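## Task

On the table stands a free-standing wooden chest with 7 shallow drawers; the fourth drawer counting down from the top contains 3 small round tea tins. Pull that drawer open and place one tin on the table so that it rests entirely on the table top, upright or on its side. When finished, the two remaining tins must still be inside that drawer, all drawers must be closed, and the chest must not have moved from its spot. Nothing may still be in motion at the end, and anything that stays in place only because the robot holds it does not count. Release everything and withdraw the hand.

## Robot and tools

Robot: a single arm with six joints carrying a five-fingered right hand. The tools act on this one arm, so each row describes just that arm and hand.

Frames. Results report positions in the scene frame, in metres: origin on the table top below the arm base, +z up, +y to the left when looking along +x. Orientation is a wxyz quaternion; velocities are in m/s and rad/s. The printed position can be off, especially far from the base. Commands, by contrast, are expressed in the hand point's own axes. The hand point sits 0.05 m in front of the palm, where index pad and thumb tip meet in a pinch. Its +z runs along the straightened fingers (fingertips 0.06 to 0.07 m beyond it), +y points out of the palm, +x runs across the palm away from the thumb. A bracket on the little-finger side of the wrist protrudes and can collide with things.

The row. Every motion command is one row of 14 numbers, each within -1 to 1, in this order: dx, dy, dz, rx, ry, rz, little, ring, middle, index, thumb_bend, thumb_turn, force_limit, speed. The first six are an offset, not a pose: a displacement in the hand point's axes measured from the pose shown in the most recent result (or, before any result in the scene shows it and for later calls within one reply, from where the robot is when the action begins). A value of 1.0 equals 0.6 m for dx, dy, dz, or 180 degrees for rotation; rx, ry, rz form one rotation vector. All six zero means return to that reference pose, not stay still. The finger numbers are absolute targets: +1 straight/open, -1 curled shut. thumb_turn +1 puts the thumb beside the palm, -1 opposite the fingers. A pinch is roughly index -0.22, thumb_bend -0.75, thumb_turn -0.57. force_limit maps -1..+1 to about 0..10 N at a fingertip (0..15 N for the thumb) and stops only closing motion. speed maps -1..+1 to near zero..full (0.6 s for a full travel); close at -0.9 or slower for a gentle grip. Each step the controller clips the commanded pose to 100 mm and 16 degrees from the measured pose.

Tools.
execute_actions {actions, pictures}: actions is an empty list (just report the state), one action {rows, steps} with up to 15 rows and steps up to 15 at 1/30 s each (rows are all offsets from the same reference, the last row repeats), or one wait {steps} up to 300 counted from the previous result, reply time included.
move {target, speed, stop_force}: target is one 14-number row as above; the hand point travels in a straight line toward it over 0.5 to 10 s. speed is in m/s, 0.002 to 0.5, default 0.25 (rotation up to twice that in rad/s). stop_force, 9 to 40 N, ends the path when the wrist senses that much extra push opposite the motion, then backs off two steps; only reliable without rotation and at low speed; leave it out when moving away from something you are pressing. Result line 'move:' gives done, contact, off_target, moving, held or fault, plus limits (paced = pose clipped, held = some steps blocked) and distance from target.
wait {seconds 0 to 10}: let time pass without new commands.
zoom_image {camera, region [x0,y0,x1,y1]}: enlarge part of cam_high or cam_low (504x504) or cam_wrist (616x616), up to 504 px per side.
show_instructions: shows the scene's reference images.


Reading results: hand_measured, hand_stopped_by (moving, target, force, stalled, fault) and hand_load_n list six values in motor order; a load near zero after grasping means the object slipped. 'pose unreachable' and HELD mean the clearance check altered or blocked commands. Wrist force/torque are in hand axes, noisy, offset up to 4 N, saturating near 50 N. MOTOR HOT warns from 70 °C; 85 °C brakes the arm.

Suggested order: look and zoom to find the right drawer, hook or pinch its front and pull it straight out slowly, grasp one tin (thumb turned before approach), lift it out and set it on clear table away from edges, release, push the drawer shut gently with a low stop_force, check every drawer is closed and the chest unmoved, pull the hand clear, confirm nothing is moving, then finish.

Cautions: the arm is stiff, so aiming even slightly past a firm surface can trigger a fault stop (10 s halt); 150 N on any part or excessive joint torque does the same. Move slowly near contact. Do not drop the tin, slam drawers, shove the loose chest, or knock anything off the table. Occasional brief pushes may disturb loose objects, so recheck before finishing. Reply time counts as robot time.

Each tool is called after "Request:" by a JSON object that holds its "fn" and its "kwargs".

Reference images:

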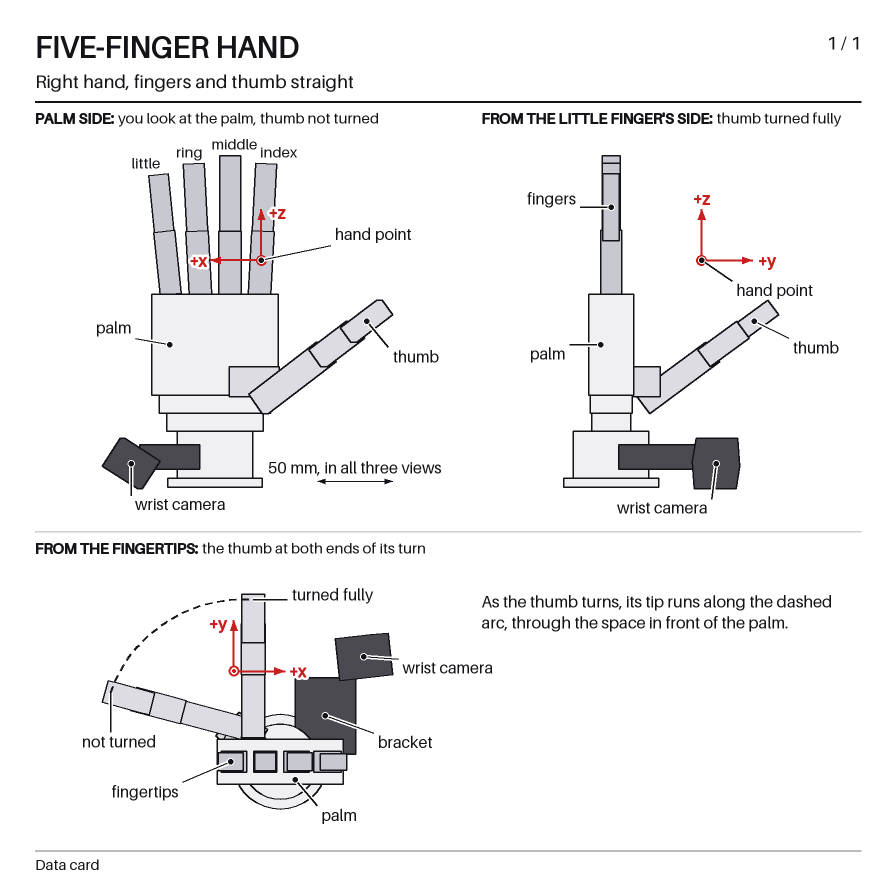

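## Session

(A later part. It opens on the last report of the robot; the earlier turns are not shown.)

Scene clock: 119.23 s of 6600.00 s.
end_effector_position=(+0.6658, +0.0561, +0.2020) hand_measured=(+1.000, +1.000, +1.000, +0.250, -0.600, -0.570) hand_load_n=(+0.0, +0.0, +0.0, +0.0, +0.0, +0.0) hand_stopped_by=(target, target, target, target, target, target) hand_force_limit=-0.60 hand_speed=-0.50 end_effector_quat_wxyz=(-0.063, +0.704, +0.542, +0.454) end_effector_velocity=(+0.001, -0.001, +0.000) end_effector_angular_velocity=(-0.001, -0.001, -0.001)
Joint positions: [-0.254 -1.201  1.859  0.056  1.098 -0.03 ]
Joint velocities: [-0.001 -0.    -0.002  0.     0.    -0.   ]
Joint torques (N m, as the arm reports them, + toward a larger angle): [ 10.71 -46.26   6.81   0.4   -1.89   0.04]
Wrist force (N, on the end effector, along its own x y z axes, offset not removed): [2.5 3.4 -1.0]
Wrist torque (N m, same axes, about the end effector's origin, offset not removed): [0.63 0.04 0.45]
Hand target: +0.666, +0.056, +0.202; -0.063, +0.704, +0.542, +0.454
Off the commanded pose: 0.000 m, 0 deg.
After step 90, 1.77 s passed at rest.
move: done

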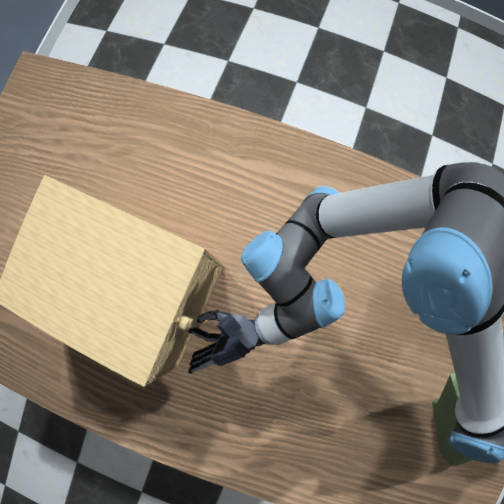

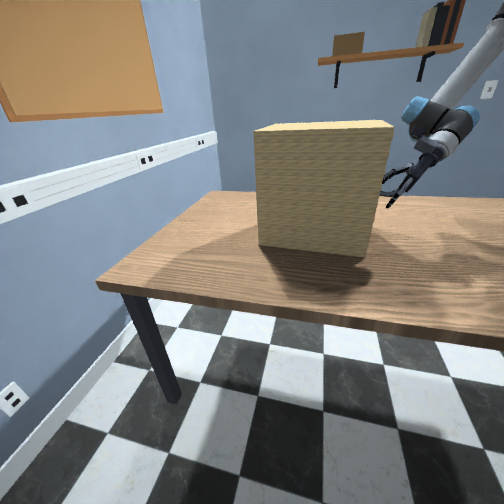

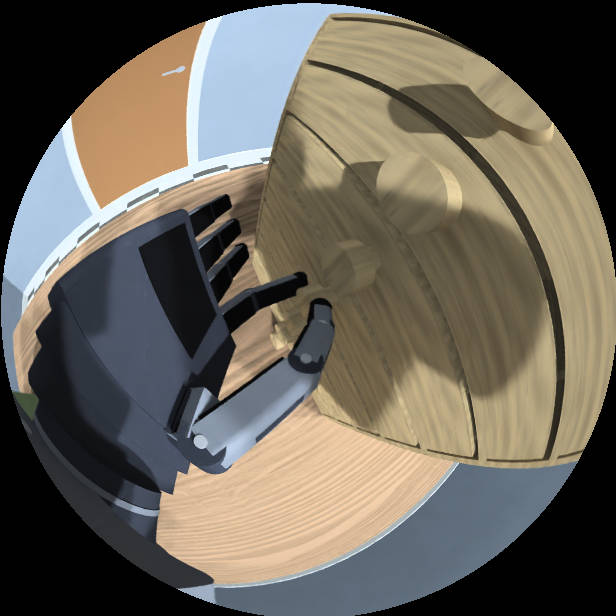

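Request:
{"fn": "move", "kwargs": {"target": [-0.0165,0.002,0.027,0,0,0,1,1,1,0.5,-0.35,-0.57,-0.6,1], "speed": 0.015}}

Request:
{"fn": "zoom_image", "kwargs": {"camera": "cam_wrist", "region": [230, 210, 410, 390]}}

Request:
{"fn": "zoom_image", "kwargs": {"camera": "cam_high", "region": [160, 290, 240, 370]}}

Scene clock: 124.00 s of 6600.00 s.
end_effector_position=(+0.6759, +0.0579, +0.1863) hand_measured=(+1.000, +1.000, +1.000, +0.500, -0.346, -0.570) hand_load_n=(+0.0, +0.0, +0.0, +0.0, +7.0, -2.0) hand_stopped_by=(target, target, target, target, target, target) hand_force_limit=-0.60 hand_speed=1.00 end_effector_quat_wxyz=(-0.063, +0.704, +0.542, +0.454) end_effector_velocity=(+0.001, +0.000, -0.002) end_effector_angular_velocity=(+0.000, +0.000, -0.000)
Joint positions: [-0.258 -1.156  1.826  0.045  1.096 -0.032]
Joint velocities: [-0.001  0.006 -0.004 -0.001 -0.    -0.   ]
Joint torques (N m, as the arm reports them, + toward a larger angle): [  6.52 -16.71 -19.15  -0.32  -3.45  -1.61]
Wrist force (N, on the end effector, along its own x y z axes, offset not removed): [3.2 5.9 -11.8]
Wrist torque (N m, same axes, about the end effector's origin, offset not removed): [0.11 0.09 0.27]
Hand target: +0.676, +0.058, +0.186; -0.063, +0.704, +0.542, +0.454
Off the commanded pose: 0.000 m, 0 deg.
After step 90, 0.23 s passed at rest.
move: done

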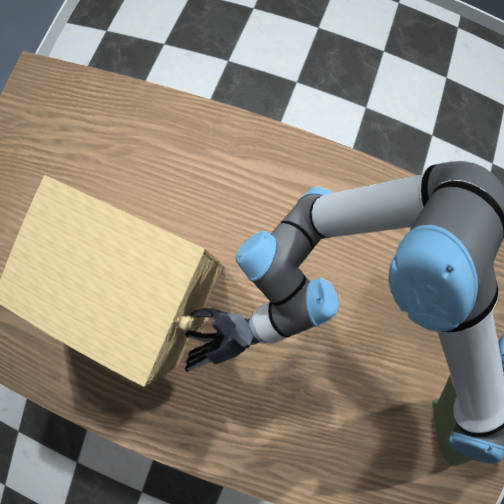

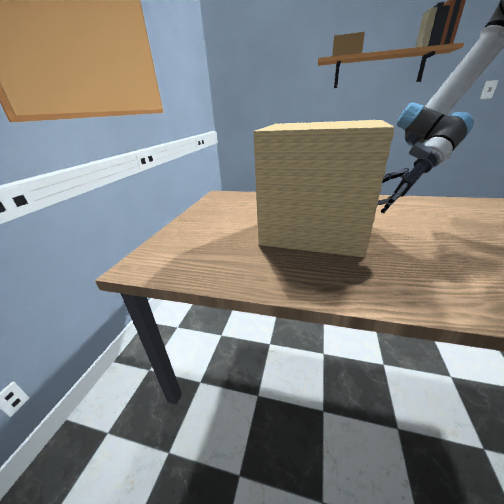

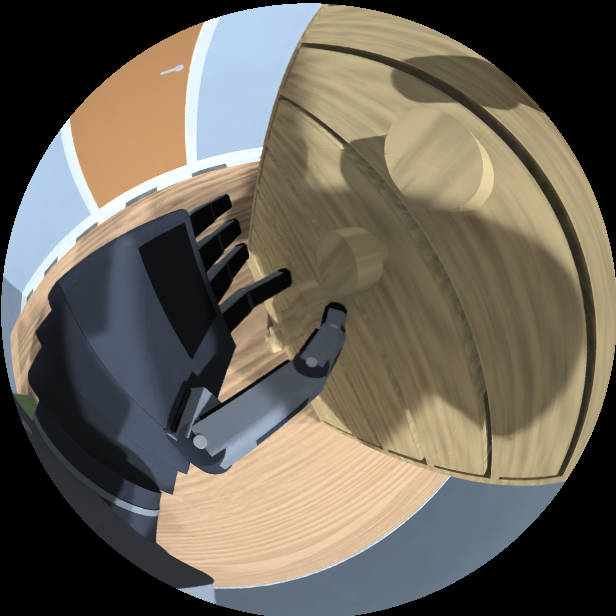

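Region (230, 210, 410, 390) of cam_wrist's 616x616 image, scaled by 2.800, with more detail than that image has.

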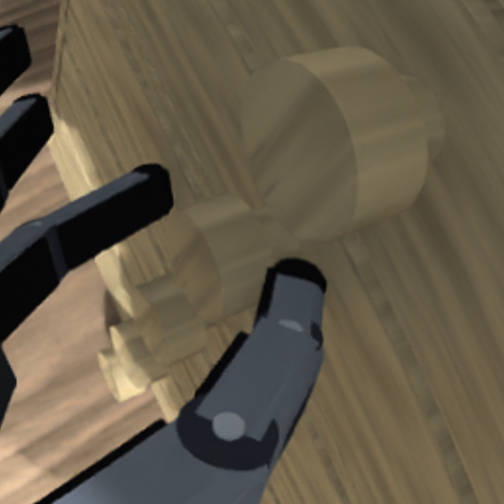

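Region (160, 290, 240, 370) of cam_high's 504x504 image, scaled by 6.300, with more detail than that image has.

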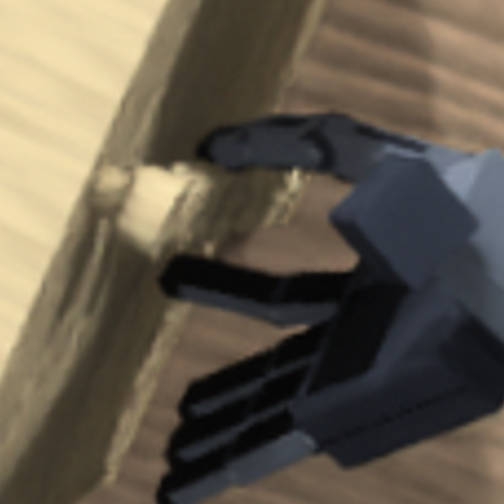

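Request:
{"fn": "move", "kwargs": {"target": [0,0.003,-0.009,0,0,0,1,1,1,0.5,-0.35,-0.57,-0.6,1], "speed": 0.015}}

Request:
{"fn": "move", "kwargs": {"target": [0,0,0,0,0,0,1,1,1,-0.3,-0.35,-0.57,-0.3,-0.6]}}

Request:
{"fn": "zoom_image", "kwargs": {"camera": "cam_wrist", "region": [230, 210, 410, 390]}}

Request:
{"fn": "zoom_image", "kwargs": {"camera": "cam_high", "region": [160, 290, 240, 370]}}

Scene clock: 127.57 s of 6600.00 s.
end_effector_position=(+0.6744, +0.0543, +0.1900) hand_measured=(+1.000, +1.000, +1.000, +0.500, -0.350, -0.570) hand_load_n=(+0.0, +0.0, +0.0, +0.0, +0.0, +0.0) hand_stopped_by=(target, target, target, target, target, target) hand_force_limit=-0.60 hand_speed=1.00 end_effector_quat_wxyz=(-0.063, +0.704, +0.542, +0.454) end_effector_velocity=(-0.001, -0.001, +0.002) end_effector_angular_velocity=(+0.000, +0.000, +0.000)
Joint positions: [-0.263 -1.168  1.831  0.054  1.091 -0.037]
Joint velocities: [-0.002 -0.006  0.003  0.004 -0.002 -0.002]
Joint torques (N m, as the arm reports them, + toward a larger angle): [  5.33 -47.98   7.3    3.38  -3.68  -1.9 ]
Wrist force (N, on the end effector, along its own x y z axes, offset not removed): [1.5 2.6 -0.2]
Wrist torque (N m, same axes, about the end effector's origin, offset not removed): [0.45 0.05 0.28]
Hand target: +0.674, +0.054, +0.190; -0.063, +0.704, +0.542, +0.454
Off the commanded pose: 0.000 m, 0 deg.
move: done

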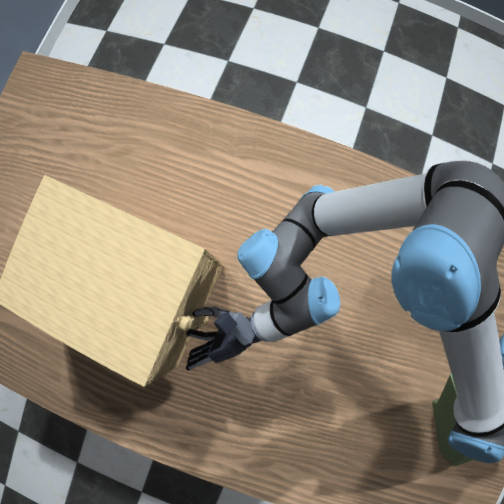

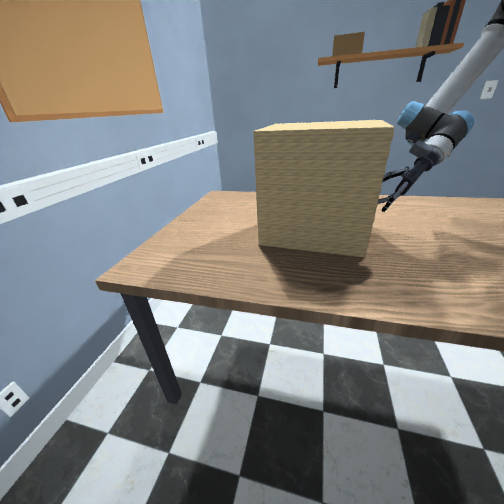

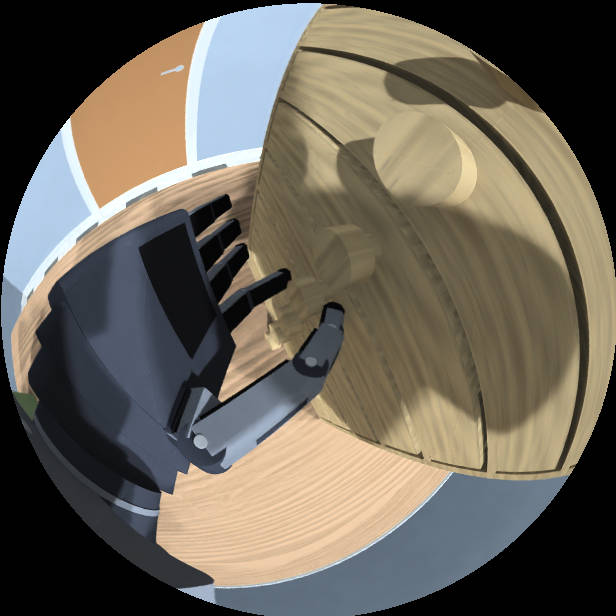

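Scene clock: 128.10 s of 6600.00 s.
end_effector_position=(+0.6744, +0.0542, +0.1900) hand_measured=(+1.000, +1.000, +1.000, +0.326, -0.350, -0.570) hand_load_n=(+0.0, +0.0, +0.0, +3.5, +0.0, +0.0) hand_stopped_by=(target, target, target, force, target, target) hand_force_limit=-0.30 hand_speed=-0.60 end_effector_quat_wxyz=(-0.063, +0.704, +0.542, +0.454) end_effector_velocity=(-0.000, -0.000, -0.000) end_effector_angular_velocity=(-0.000, -0.000, +0.000)
Joint positions: [-0.263 -1.168  1.831  0.054  1.091 -0.037]
Joint velocities: [-0.    -0.     0.     0.    -0.    -0.001]
Joint torques (N m, as the arm reports them, + toward a larger angle): [ 15.71 -30.02  -7.45  -0.75  -0.92   0.96]
Wrist force (N, on the end effector, along its own x y z axes, offset not removed): [2.4 -3.1 1.2]
Wrist torque (N m, same axes, about the end effector's origin, offset not removed): [0.26 -0.09 0.42]
Hand target: +0.674, +0.054, +0.190; -0.063, +0.704, +0.542, +0.454
Off the commanded pose: 0.000 m, 0 deg.
move: done

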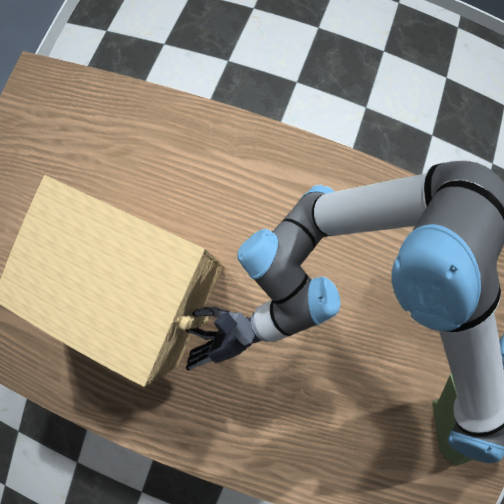

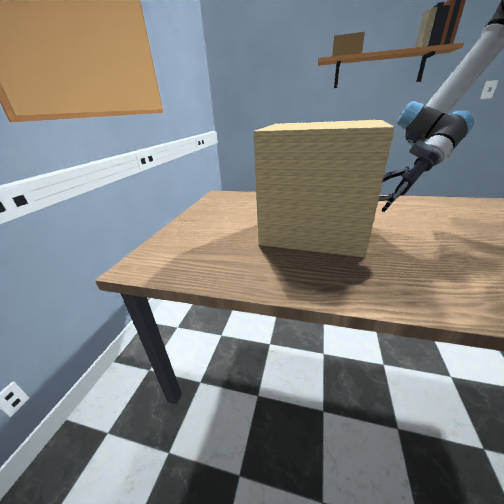

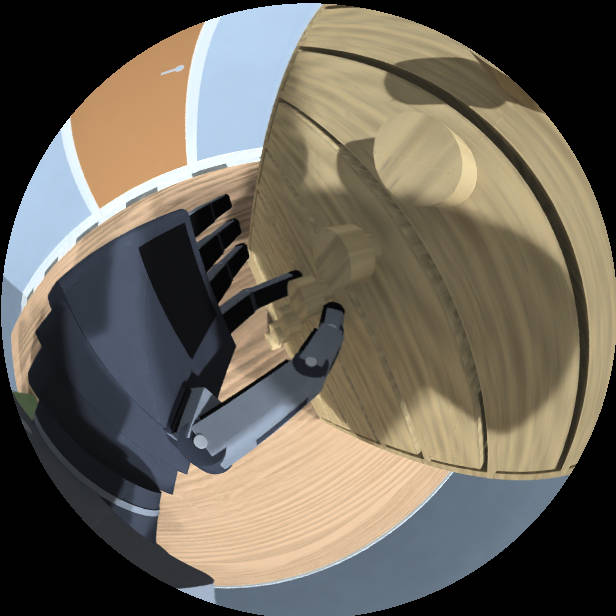

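Region (230, 210, 410, 390) of cam_wrist's 616x616 image, scaled by 2.800, with more detail than that image has.

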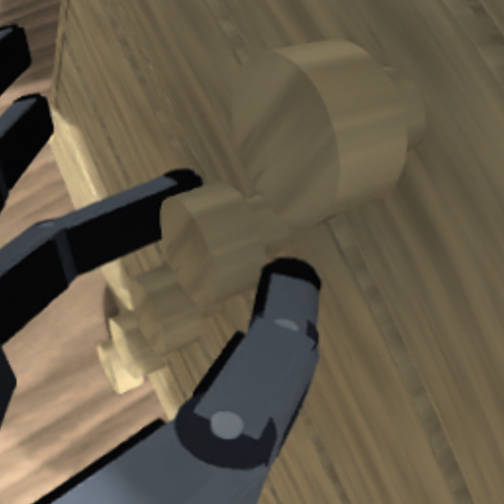

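Region (160, 290, 240, 370) of cam_high's 504x504 image, scaled by 6.300, with more detail than that image has.

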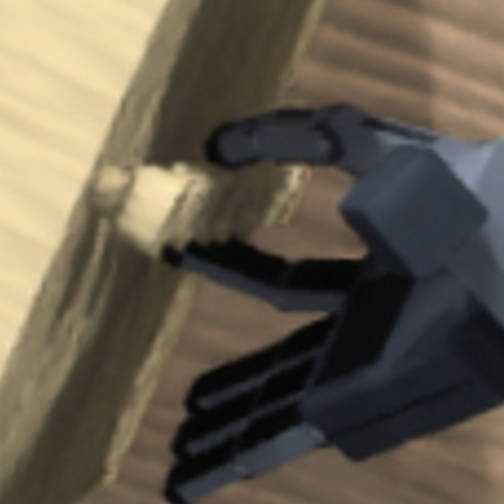

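Request:
{"fn": "move", "kwargs": {"target": [0,0,0,0,0,0,1,1,1,-0.3,-0.9,-0.57,-0.2,-0.7]}}

Request:
{"fn": "zoom_image", "kwargs": {"camera": "cam_wrist", "region": [230, 210, 410, 390]}}

Scene clock: 131.17 s of 6600.00 s.
end_effector_position=(+0.6744, +0.0543, +0.1900) hand_measured=(+1.000, +1.000, +1.000, +0.326, -0.550, -0.570) hand_load_n=(+0.0, +0.0, +0.0, +3.5, +6.0, -0.5) hand_stopped_by=(target, target, target, force, force, target) hand_force_limit=-0.20 hand_speed=-0.70 end_effector_quat_wxyz=(-0.063, +0.704, +0.542, +0.454) end_effector_velocity=(-0.001, +0.000, -0.000) end_effector_angular_velocity=(+0.001, +0.001, +0.001)
Joint positions: [-0.263 -1.168  1.831  0.054  1.091 -0.037]
Joint velocities: [-0.    -0.     0.002  0.001 -0.    -0.   ]
Joint torques (N m, as the arm reports them, + toward a larger angle): [ 17.58 -46.42  -4.24   3.31  -3.38  -1.83]
Wrist force (N, on the end effector, along its own x y z axes, offset not removed): [4.7 2.0 -1.8]
Wrist torque (N m, same axes, about the end effector's origin, offset not removed): [0.44 -0.53 0.56]
Hand target: +0.674, +0.054, +0.190; -0.063, +0.704, +0.542, +0.454
Off the commanded pose: 0.000 m, 0 deg.
move: done

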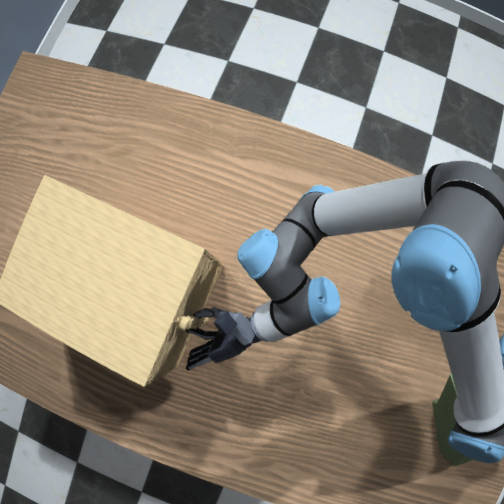

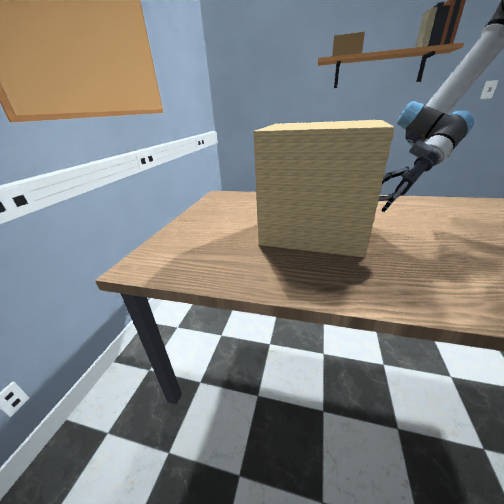

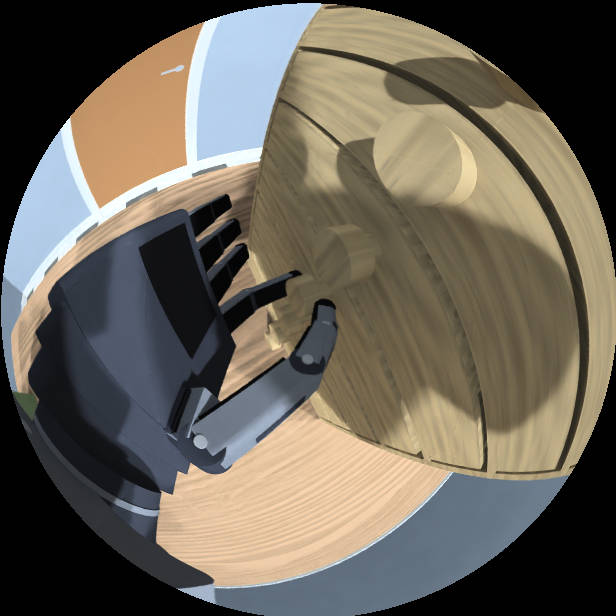

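Region (230, 210, 410, 390) of cam_wrist's 616x616 image, scaled by 2.800, with more detail than that image has.

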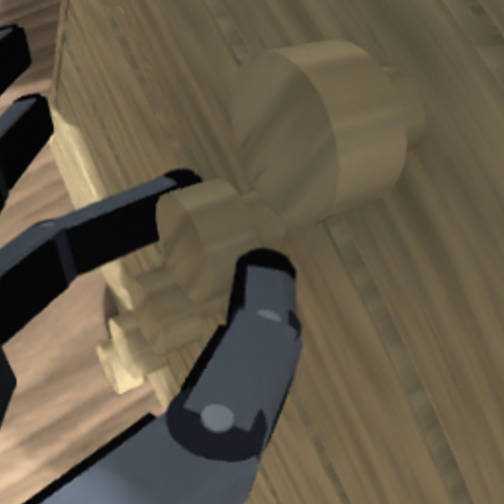

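Request:
{"fn": "move", "kwargs": {"target": [0,-0.041,-0.029,0,0,0,1,1,1,-0.4,-0.9,-0.57,0.2,-0.7], "speed": 0.015}}

Scene clock: 134.47 s of 6600.00 s.
end_effector_position=(+0.6445, +0.0542, +0.1901) hand_measured=(+1.000, +1.000, +1.000, +0.096, -0.550, -0.570) hand_load_n=(+0.0, +0.0, +0.0, +6.5, +3.5, +0.5) hand_stopped_by=(target, target, target, force, force, target) hand_force_limit=0.20 hand_speed=-0.70 end_effector_quat_wxyz=(-0.063, +0.704, +0.542, +0.454) end_effector_velocity=(-0.002, -0.001, -0.000) end_effector_angular_velocity=(-0.001, -0.000, -0.001)
Joint positions: [-0.286 -1.21   1.925  0.01   1.074 -0.054]
Joint velocities: [-0.004 -0.003  0.007 -0.004 -0.002 -0.002]
Joint torques (N m, as the arm reports them, + toward a larger angle): [  6.36 -47.64   8.69  -0.65  -4.24  -2.05]
Wrist force (N, on the end effector, along its own x y z axes, offset not removed): [0.7 1.0 1.5]
Wrist torque (N m, same axes, about the end effector's origin, offset not removed): [0.27 -0.11 0.46]
Hand target: +0.644, +0.054, +0.190; -0.063, +0.704, +0.542, +0.454
Off the commanded pose: 0.000 m, 0 deg.
move: done

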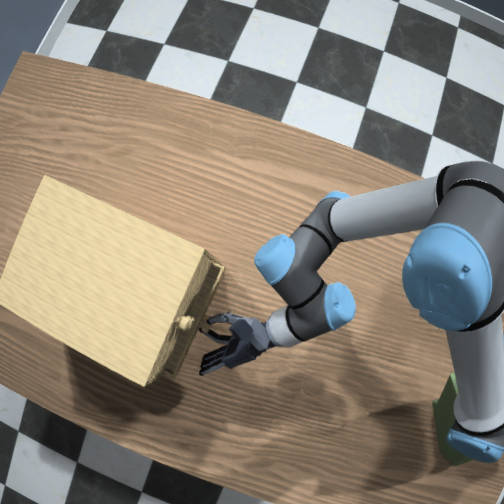

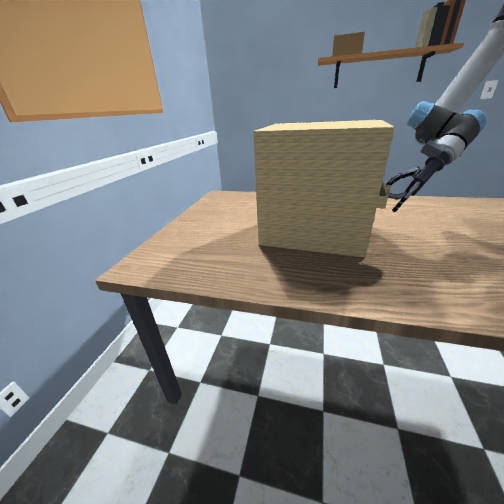

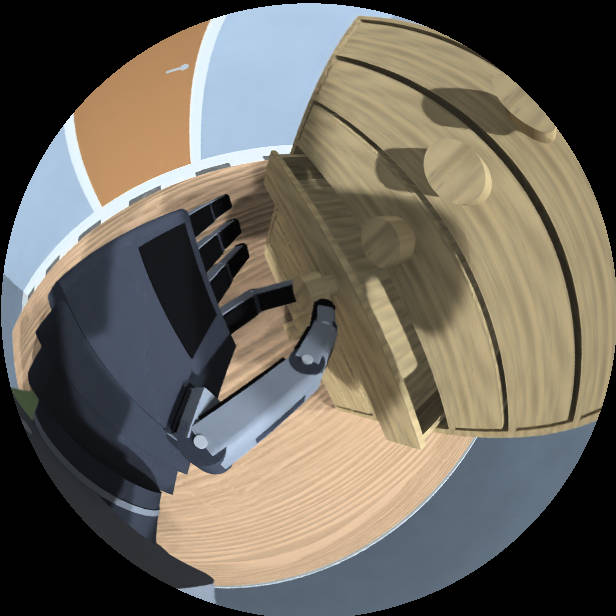

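Request:
{"fn": "zoom_image", "kwargs": {"camera": "cam_wrist", "region": [230, 210, 410, 390]}}

Request:
{"fn": "zoom_image", "kwargs": {"camera": "cam_high", "region": [140, 240, 280, 400]}}

Region (230, 210, 410, 390) of cam_wrist's 616x616 image, scaled by 2.800, with more detail than that image has.

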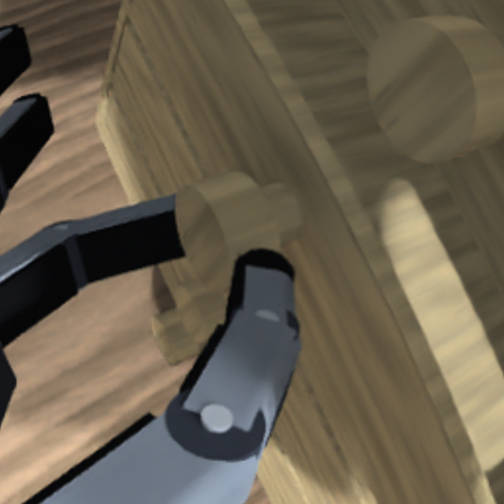

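Region (140, 240, 280, 400) of cam_high's 504x504 image, scaled by 3.150, with more detail than that image has; it fills the left 441 columns of this view, and the rest is white.

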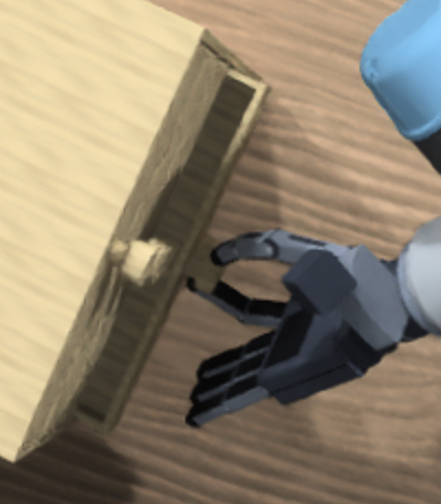

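Request:
{"fn": "move", "kwargs": {"target": [0,-0.082,-0.057,0,0,0,1,1,1,-0.4,-0.9,-0.57,0.2,-0.7], "speed": 0.03}}

Scene clock: 139.47 s of 6600.00 s.
end_effector_position=(+0.5849, +0.0542, +0.1900) hand_measured=(+1.000, +1.000, +1.000, +0.096, -0.550, -0.570) hand_load_n=(+0.0, +0.0, +0.0, +6.5, +4.5, +0.5) hand_stopped_by=(target, target, target, force, force, target) hand_force_limit=0.20 hand_speed=-0.70 end_effector_quat_wxyz=(-0.063, +0.704, +0.542, +0.454) end_effector_velocity=(-0.003, -0.000, -0.000) end_effector_angular_velocity=(-0.000, -0.000, -0.000)
Joint positions: [-0.344 -1.286  2.106 -0.073  1.032 -0.098]
Joint velocities: [-0.004 -0.003  0.008 -0.004 -0.003 -0.003]
Joint torques (N m, as the arm reports them, + toward a larger angle): [  1.94 -41.41  11.06  -0.22  -3.95  -2.19]
Wrist force (N, on the end effector, along its own x y z axes, offset not removed): [-1.8 0.6 2.3]
Wrist torque (N m, same axes, about the end effector's origin, offset not removed): [0.05 0.34 0.18]
Hand target: +0.585, +0.054, +0.190; -0.063, +0.704, +0.542, +0.454
Off the commanded pose: 0.000 m, 0 deg.
move: done

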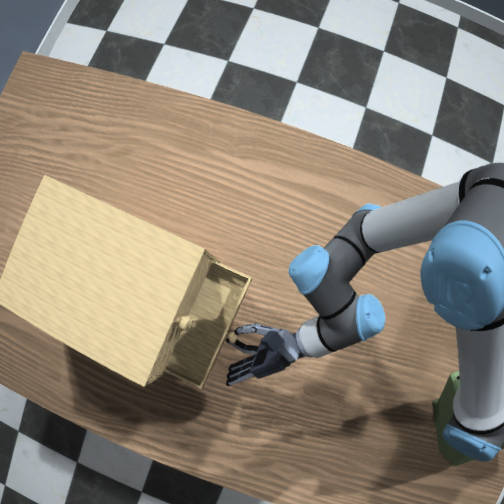

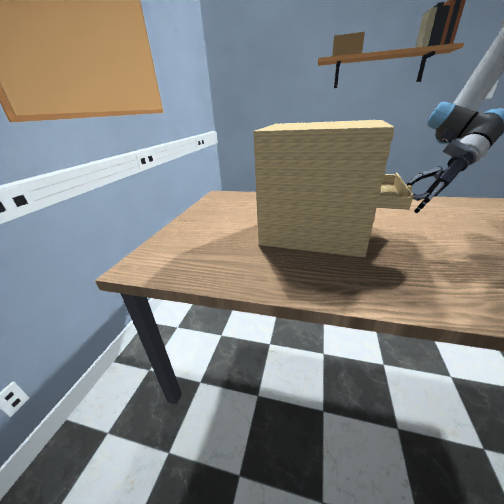

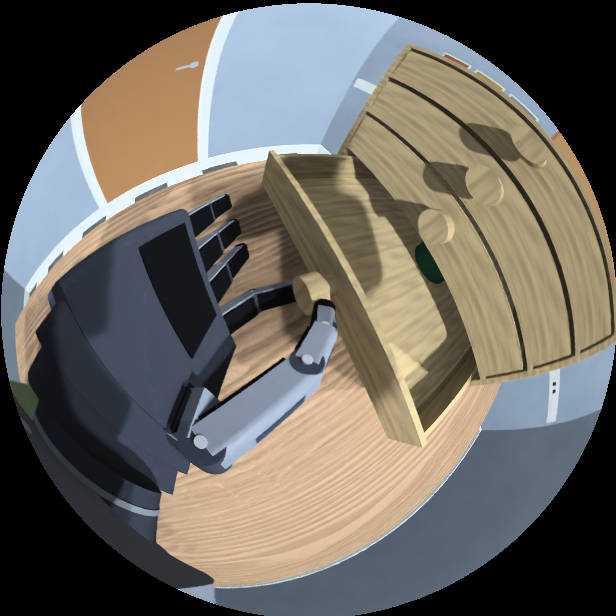

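Request:
{"fn": "move", "kwargs": {"target": [0,-0.109,-0.0765,0,0,0,1,1,1,-0.4,-0.9,-0.57,0.2,-0.7], "speed": 0.04}}

Request:
{"fn": "zoom_image", "kwargs": {"camera": "cam_high", "region": [140, 230, 320, 430]}}

Scene clock: 144.53 s of 6600.00 s.
end_effector_position=(+0.5053, +0.0541, +0.1901) hand_measured=(+1.000, +1.000, +1.000, +0.096, -0.550, -0.570) hand_load_n=(+0.0, +0.0, +0.0, +10.0, +3.5, +0.0) hand_stopped_by=(target, target, target, force, force, target) hand_force_limit=0.20 hand_speed=-0.70 end_effector_quat_wxyz=(-0.063, +0.704, +0.542, +0.454) end_effector_velocity=(-0.003, -0.001, -0.000) end_effector_angular_velocity=(+0.000, +0.000, -0.001)
Joint positions: [-0.463 -1.374  2.34  -0.164  0.946 -0.198]
Joint velocities: [-0.007 -0.002  0.008 -0.002 -0.005 -0.005]
Joint torques (N m, as the arm reports them, + toward a larger angle): [  0.81 -37.01  17.72   1.1   -3.22  -1.74]
Wrist force (N, on the end effector, along its own x y z axes, offset not removed): [2.5 6.4 12.1]
Wrist torque (N m, same axes, about the end effector's origin, offset not removed): [0.06 -0.10 0.38]
Hand target: +0.505, +0.054, +0.190; -0.063, +0.704, +0.542, +0.454
Off the commanded pose: 0.000 m, 0 deg.
move: done

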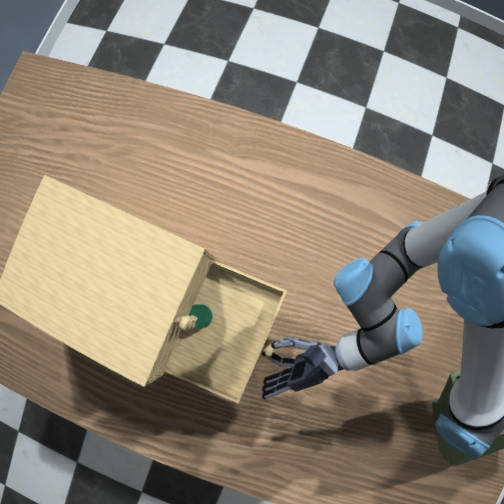

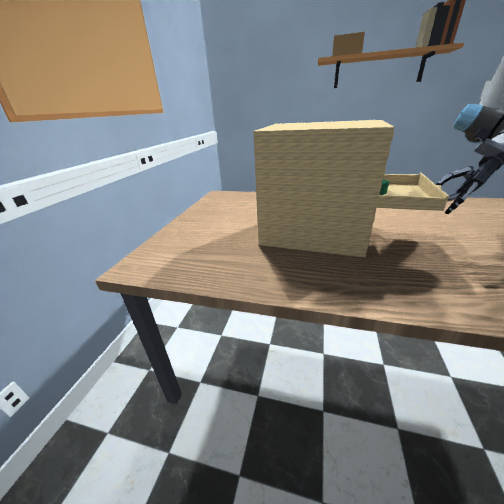

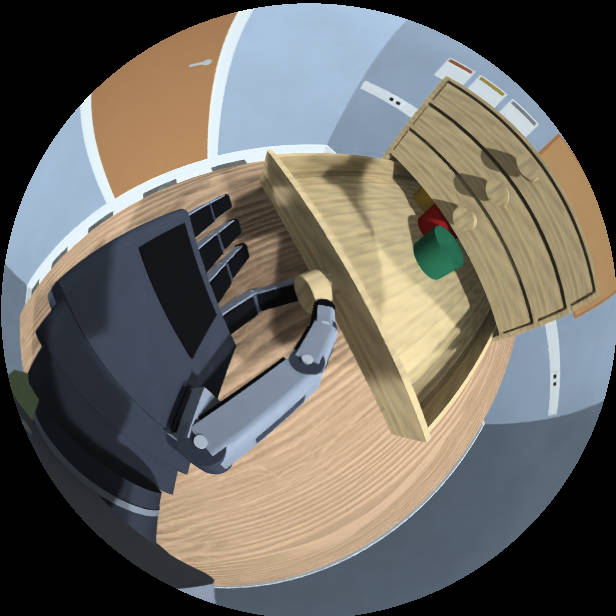

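Region (140, 230, 320, 430) of cam_high's 504x504 image, scaled by 2.520, with more detail than that image has; it fills the left 454 columns of this view, and the rest is white.

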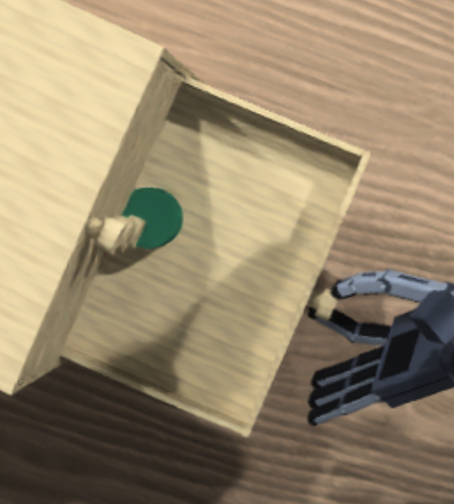

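Request:
{"fn": "zoom_image", "kwargs": {"camera": "cam_wrist", "region": [360, 150, 520, 310]}}

Request:
{"fn": "zoom_image", "kwargs": {"camera": "cam_low", "region": [360, 140, 480, 240]}}

Region (360, 150, 520, 310) of cam_wrist's 616x616 image, scaled by 3.150, with more detail than that image has.

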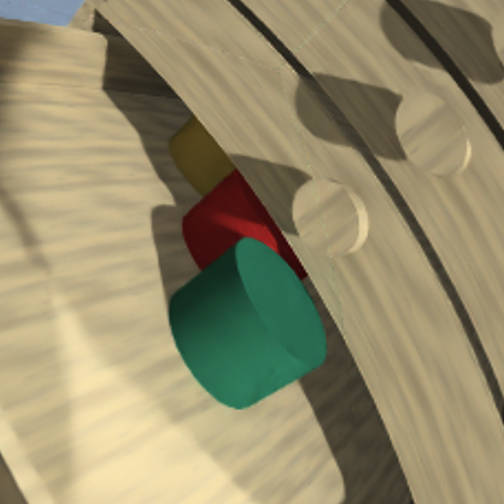

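Region (360, 140, 480, 240) of cam_low's 504x504 image, scaled by 4.200, with more detail than that image has.

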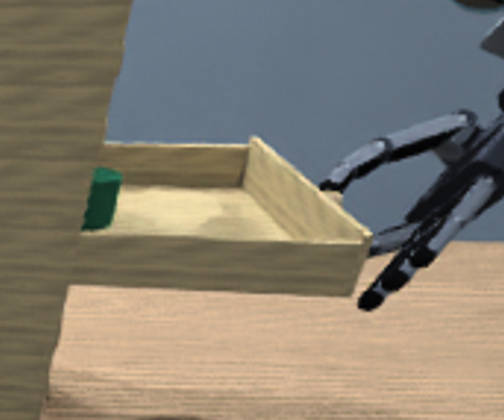

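Request:
{"fn": "move", "kwargs": {"target": [0,0.004,0.003,0,0,0,1,1,1,0.55,-0.3,-0.57,0.2,0], "speed": 0.02}}

Request:
{"fn": "move", "kwargs": {"target": [0,-0.06,-0.042,0,0,0,1,1,1,0.55,-0.3,-0.57,0.2,0], "speed": 0.05}}

Scene clock: 163.13 s of 6600.00 s.
end_effector_position=(+0.5082, +0.0542, +0.1901) hand_measured=(+1.000, +1.000, +1.000, +0.550, -0.300, -0.570) hand_load_n=(+0.0, +0.0, +0.0, +0.0, +0.0, +0.0) hand_stopped_by=(target, target, target, target, target, target) hand_force_limit=0.20 hand_speed=0.00 end_effector_quat_wxyz=(-0.063, +0.704, +0.542, +0.454) end_effector_velocity=(+0.002, -0.001, -0.000) end_effector_angular_velocity=(-0.001, -0.000, -0.002)
Joint positions: [-0.457 -1.371  2.331 -0.162  0.95  -0.193]
Joint velocities: [ 0.001  0.001 -0.005  0.001  0.002  0.003]
Joint torques (N m, as the arm reports them, + toward a larger angle): [ 25.28 -13.36 -14.39   3.89   1.51   1.49]
Wrist force (N, on the end effector, along its own x y z axes, offset not removed): [3.6 0.5 0.6]
Wrist torque (N m, same axes, about the end effector's origin, offset not removed): [0.03 -0.32 0.55]
Hand target: +0.508, +0.054, +0.190; -0.063, +0.704, +0.542, +0.454
Off the commanded pose: 0.000 m, 0 deg.
After step 90, 14.90 s passed at rest.
move: done

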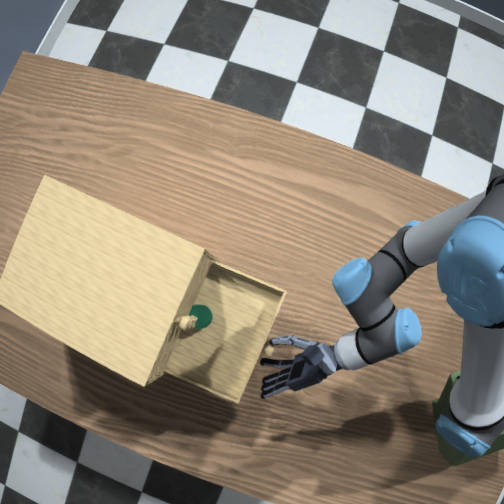

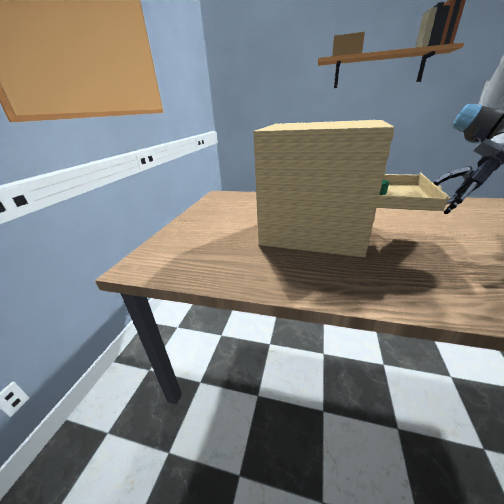

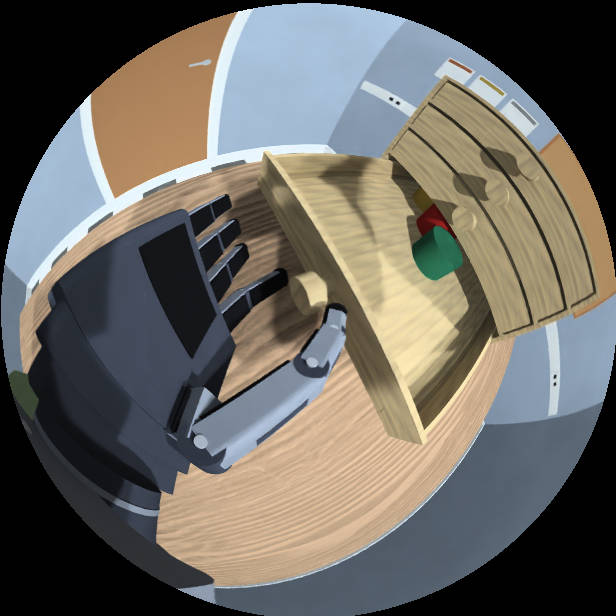

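Scene clock: 164.40 s of 6600.00 s.
end_effector_position=(+0.4646, +0.0541, +0.1901) hand_measured=(+1.000, +1.000, +1.000, +0.550, -0.300, -0.570) hand_load_n=(+0.0, +0.0, +0.0, +0.0, +0.0, +0.0) hand_stopped_by=(target, target, target, target, target, target) hand_force_limit=0.20 hand_speed=0.00 end_effector_quat_wxyz=(-0.063, +0.704, +0.542, +0.454) end_effector_velocity=(-0.004, +0.000, -0.000) end_effector_angular_velocity=(+0.001, +0.001, +0.001)
Joint positions: [-0.56  -1.405  2.459 -0.198  0.881 -0.288]
Joint velocities: [-0.01  -0.001  0.01  -0.    -0.007 -0.011]
Joint torques (N m, as the arm reports them, + toward a larger angle): [ -0.56 -34.82  18.08  -0.17  -3.92  -1.78]
Wrist force (N, on the end effector, along its own x y z axes, offset not removed): [1.3 -0.3 0.4]
Wrist torque (N m, same axes, about the end effector's origin, offset not removed): [-0.14 0.08 0.33]
Hand target: +0.464, +0.054, +0.190; -0.063, +0.704, +0.542, +0.454
Off the commanded pose: 0.000 m, 0 deg.
move: done

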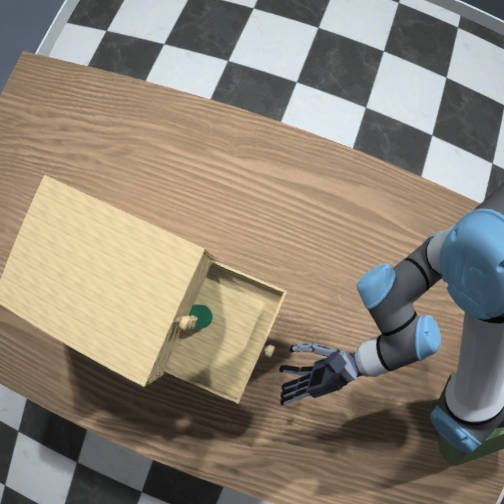

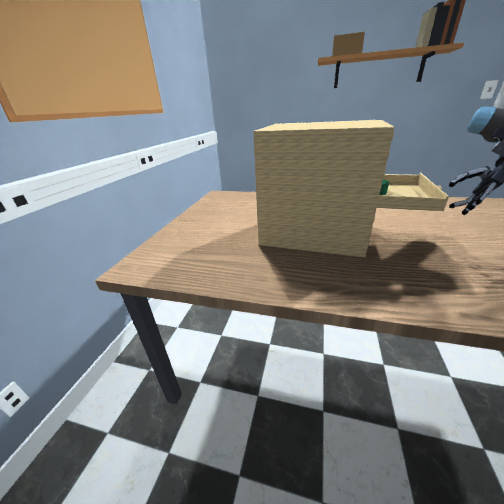

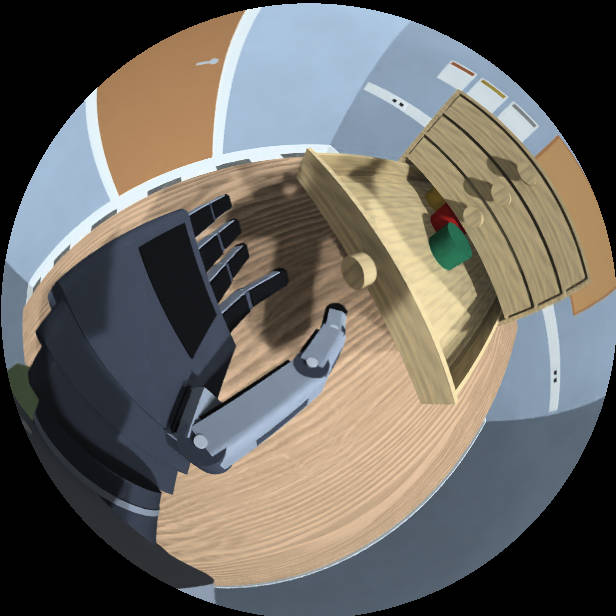

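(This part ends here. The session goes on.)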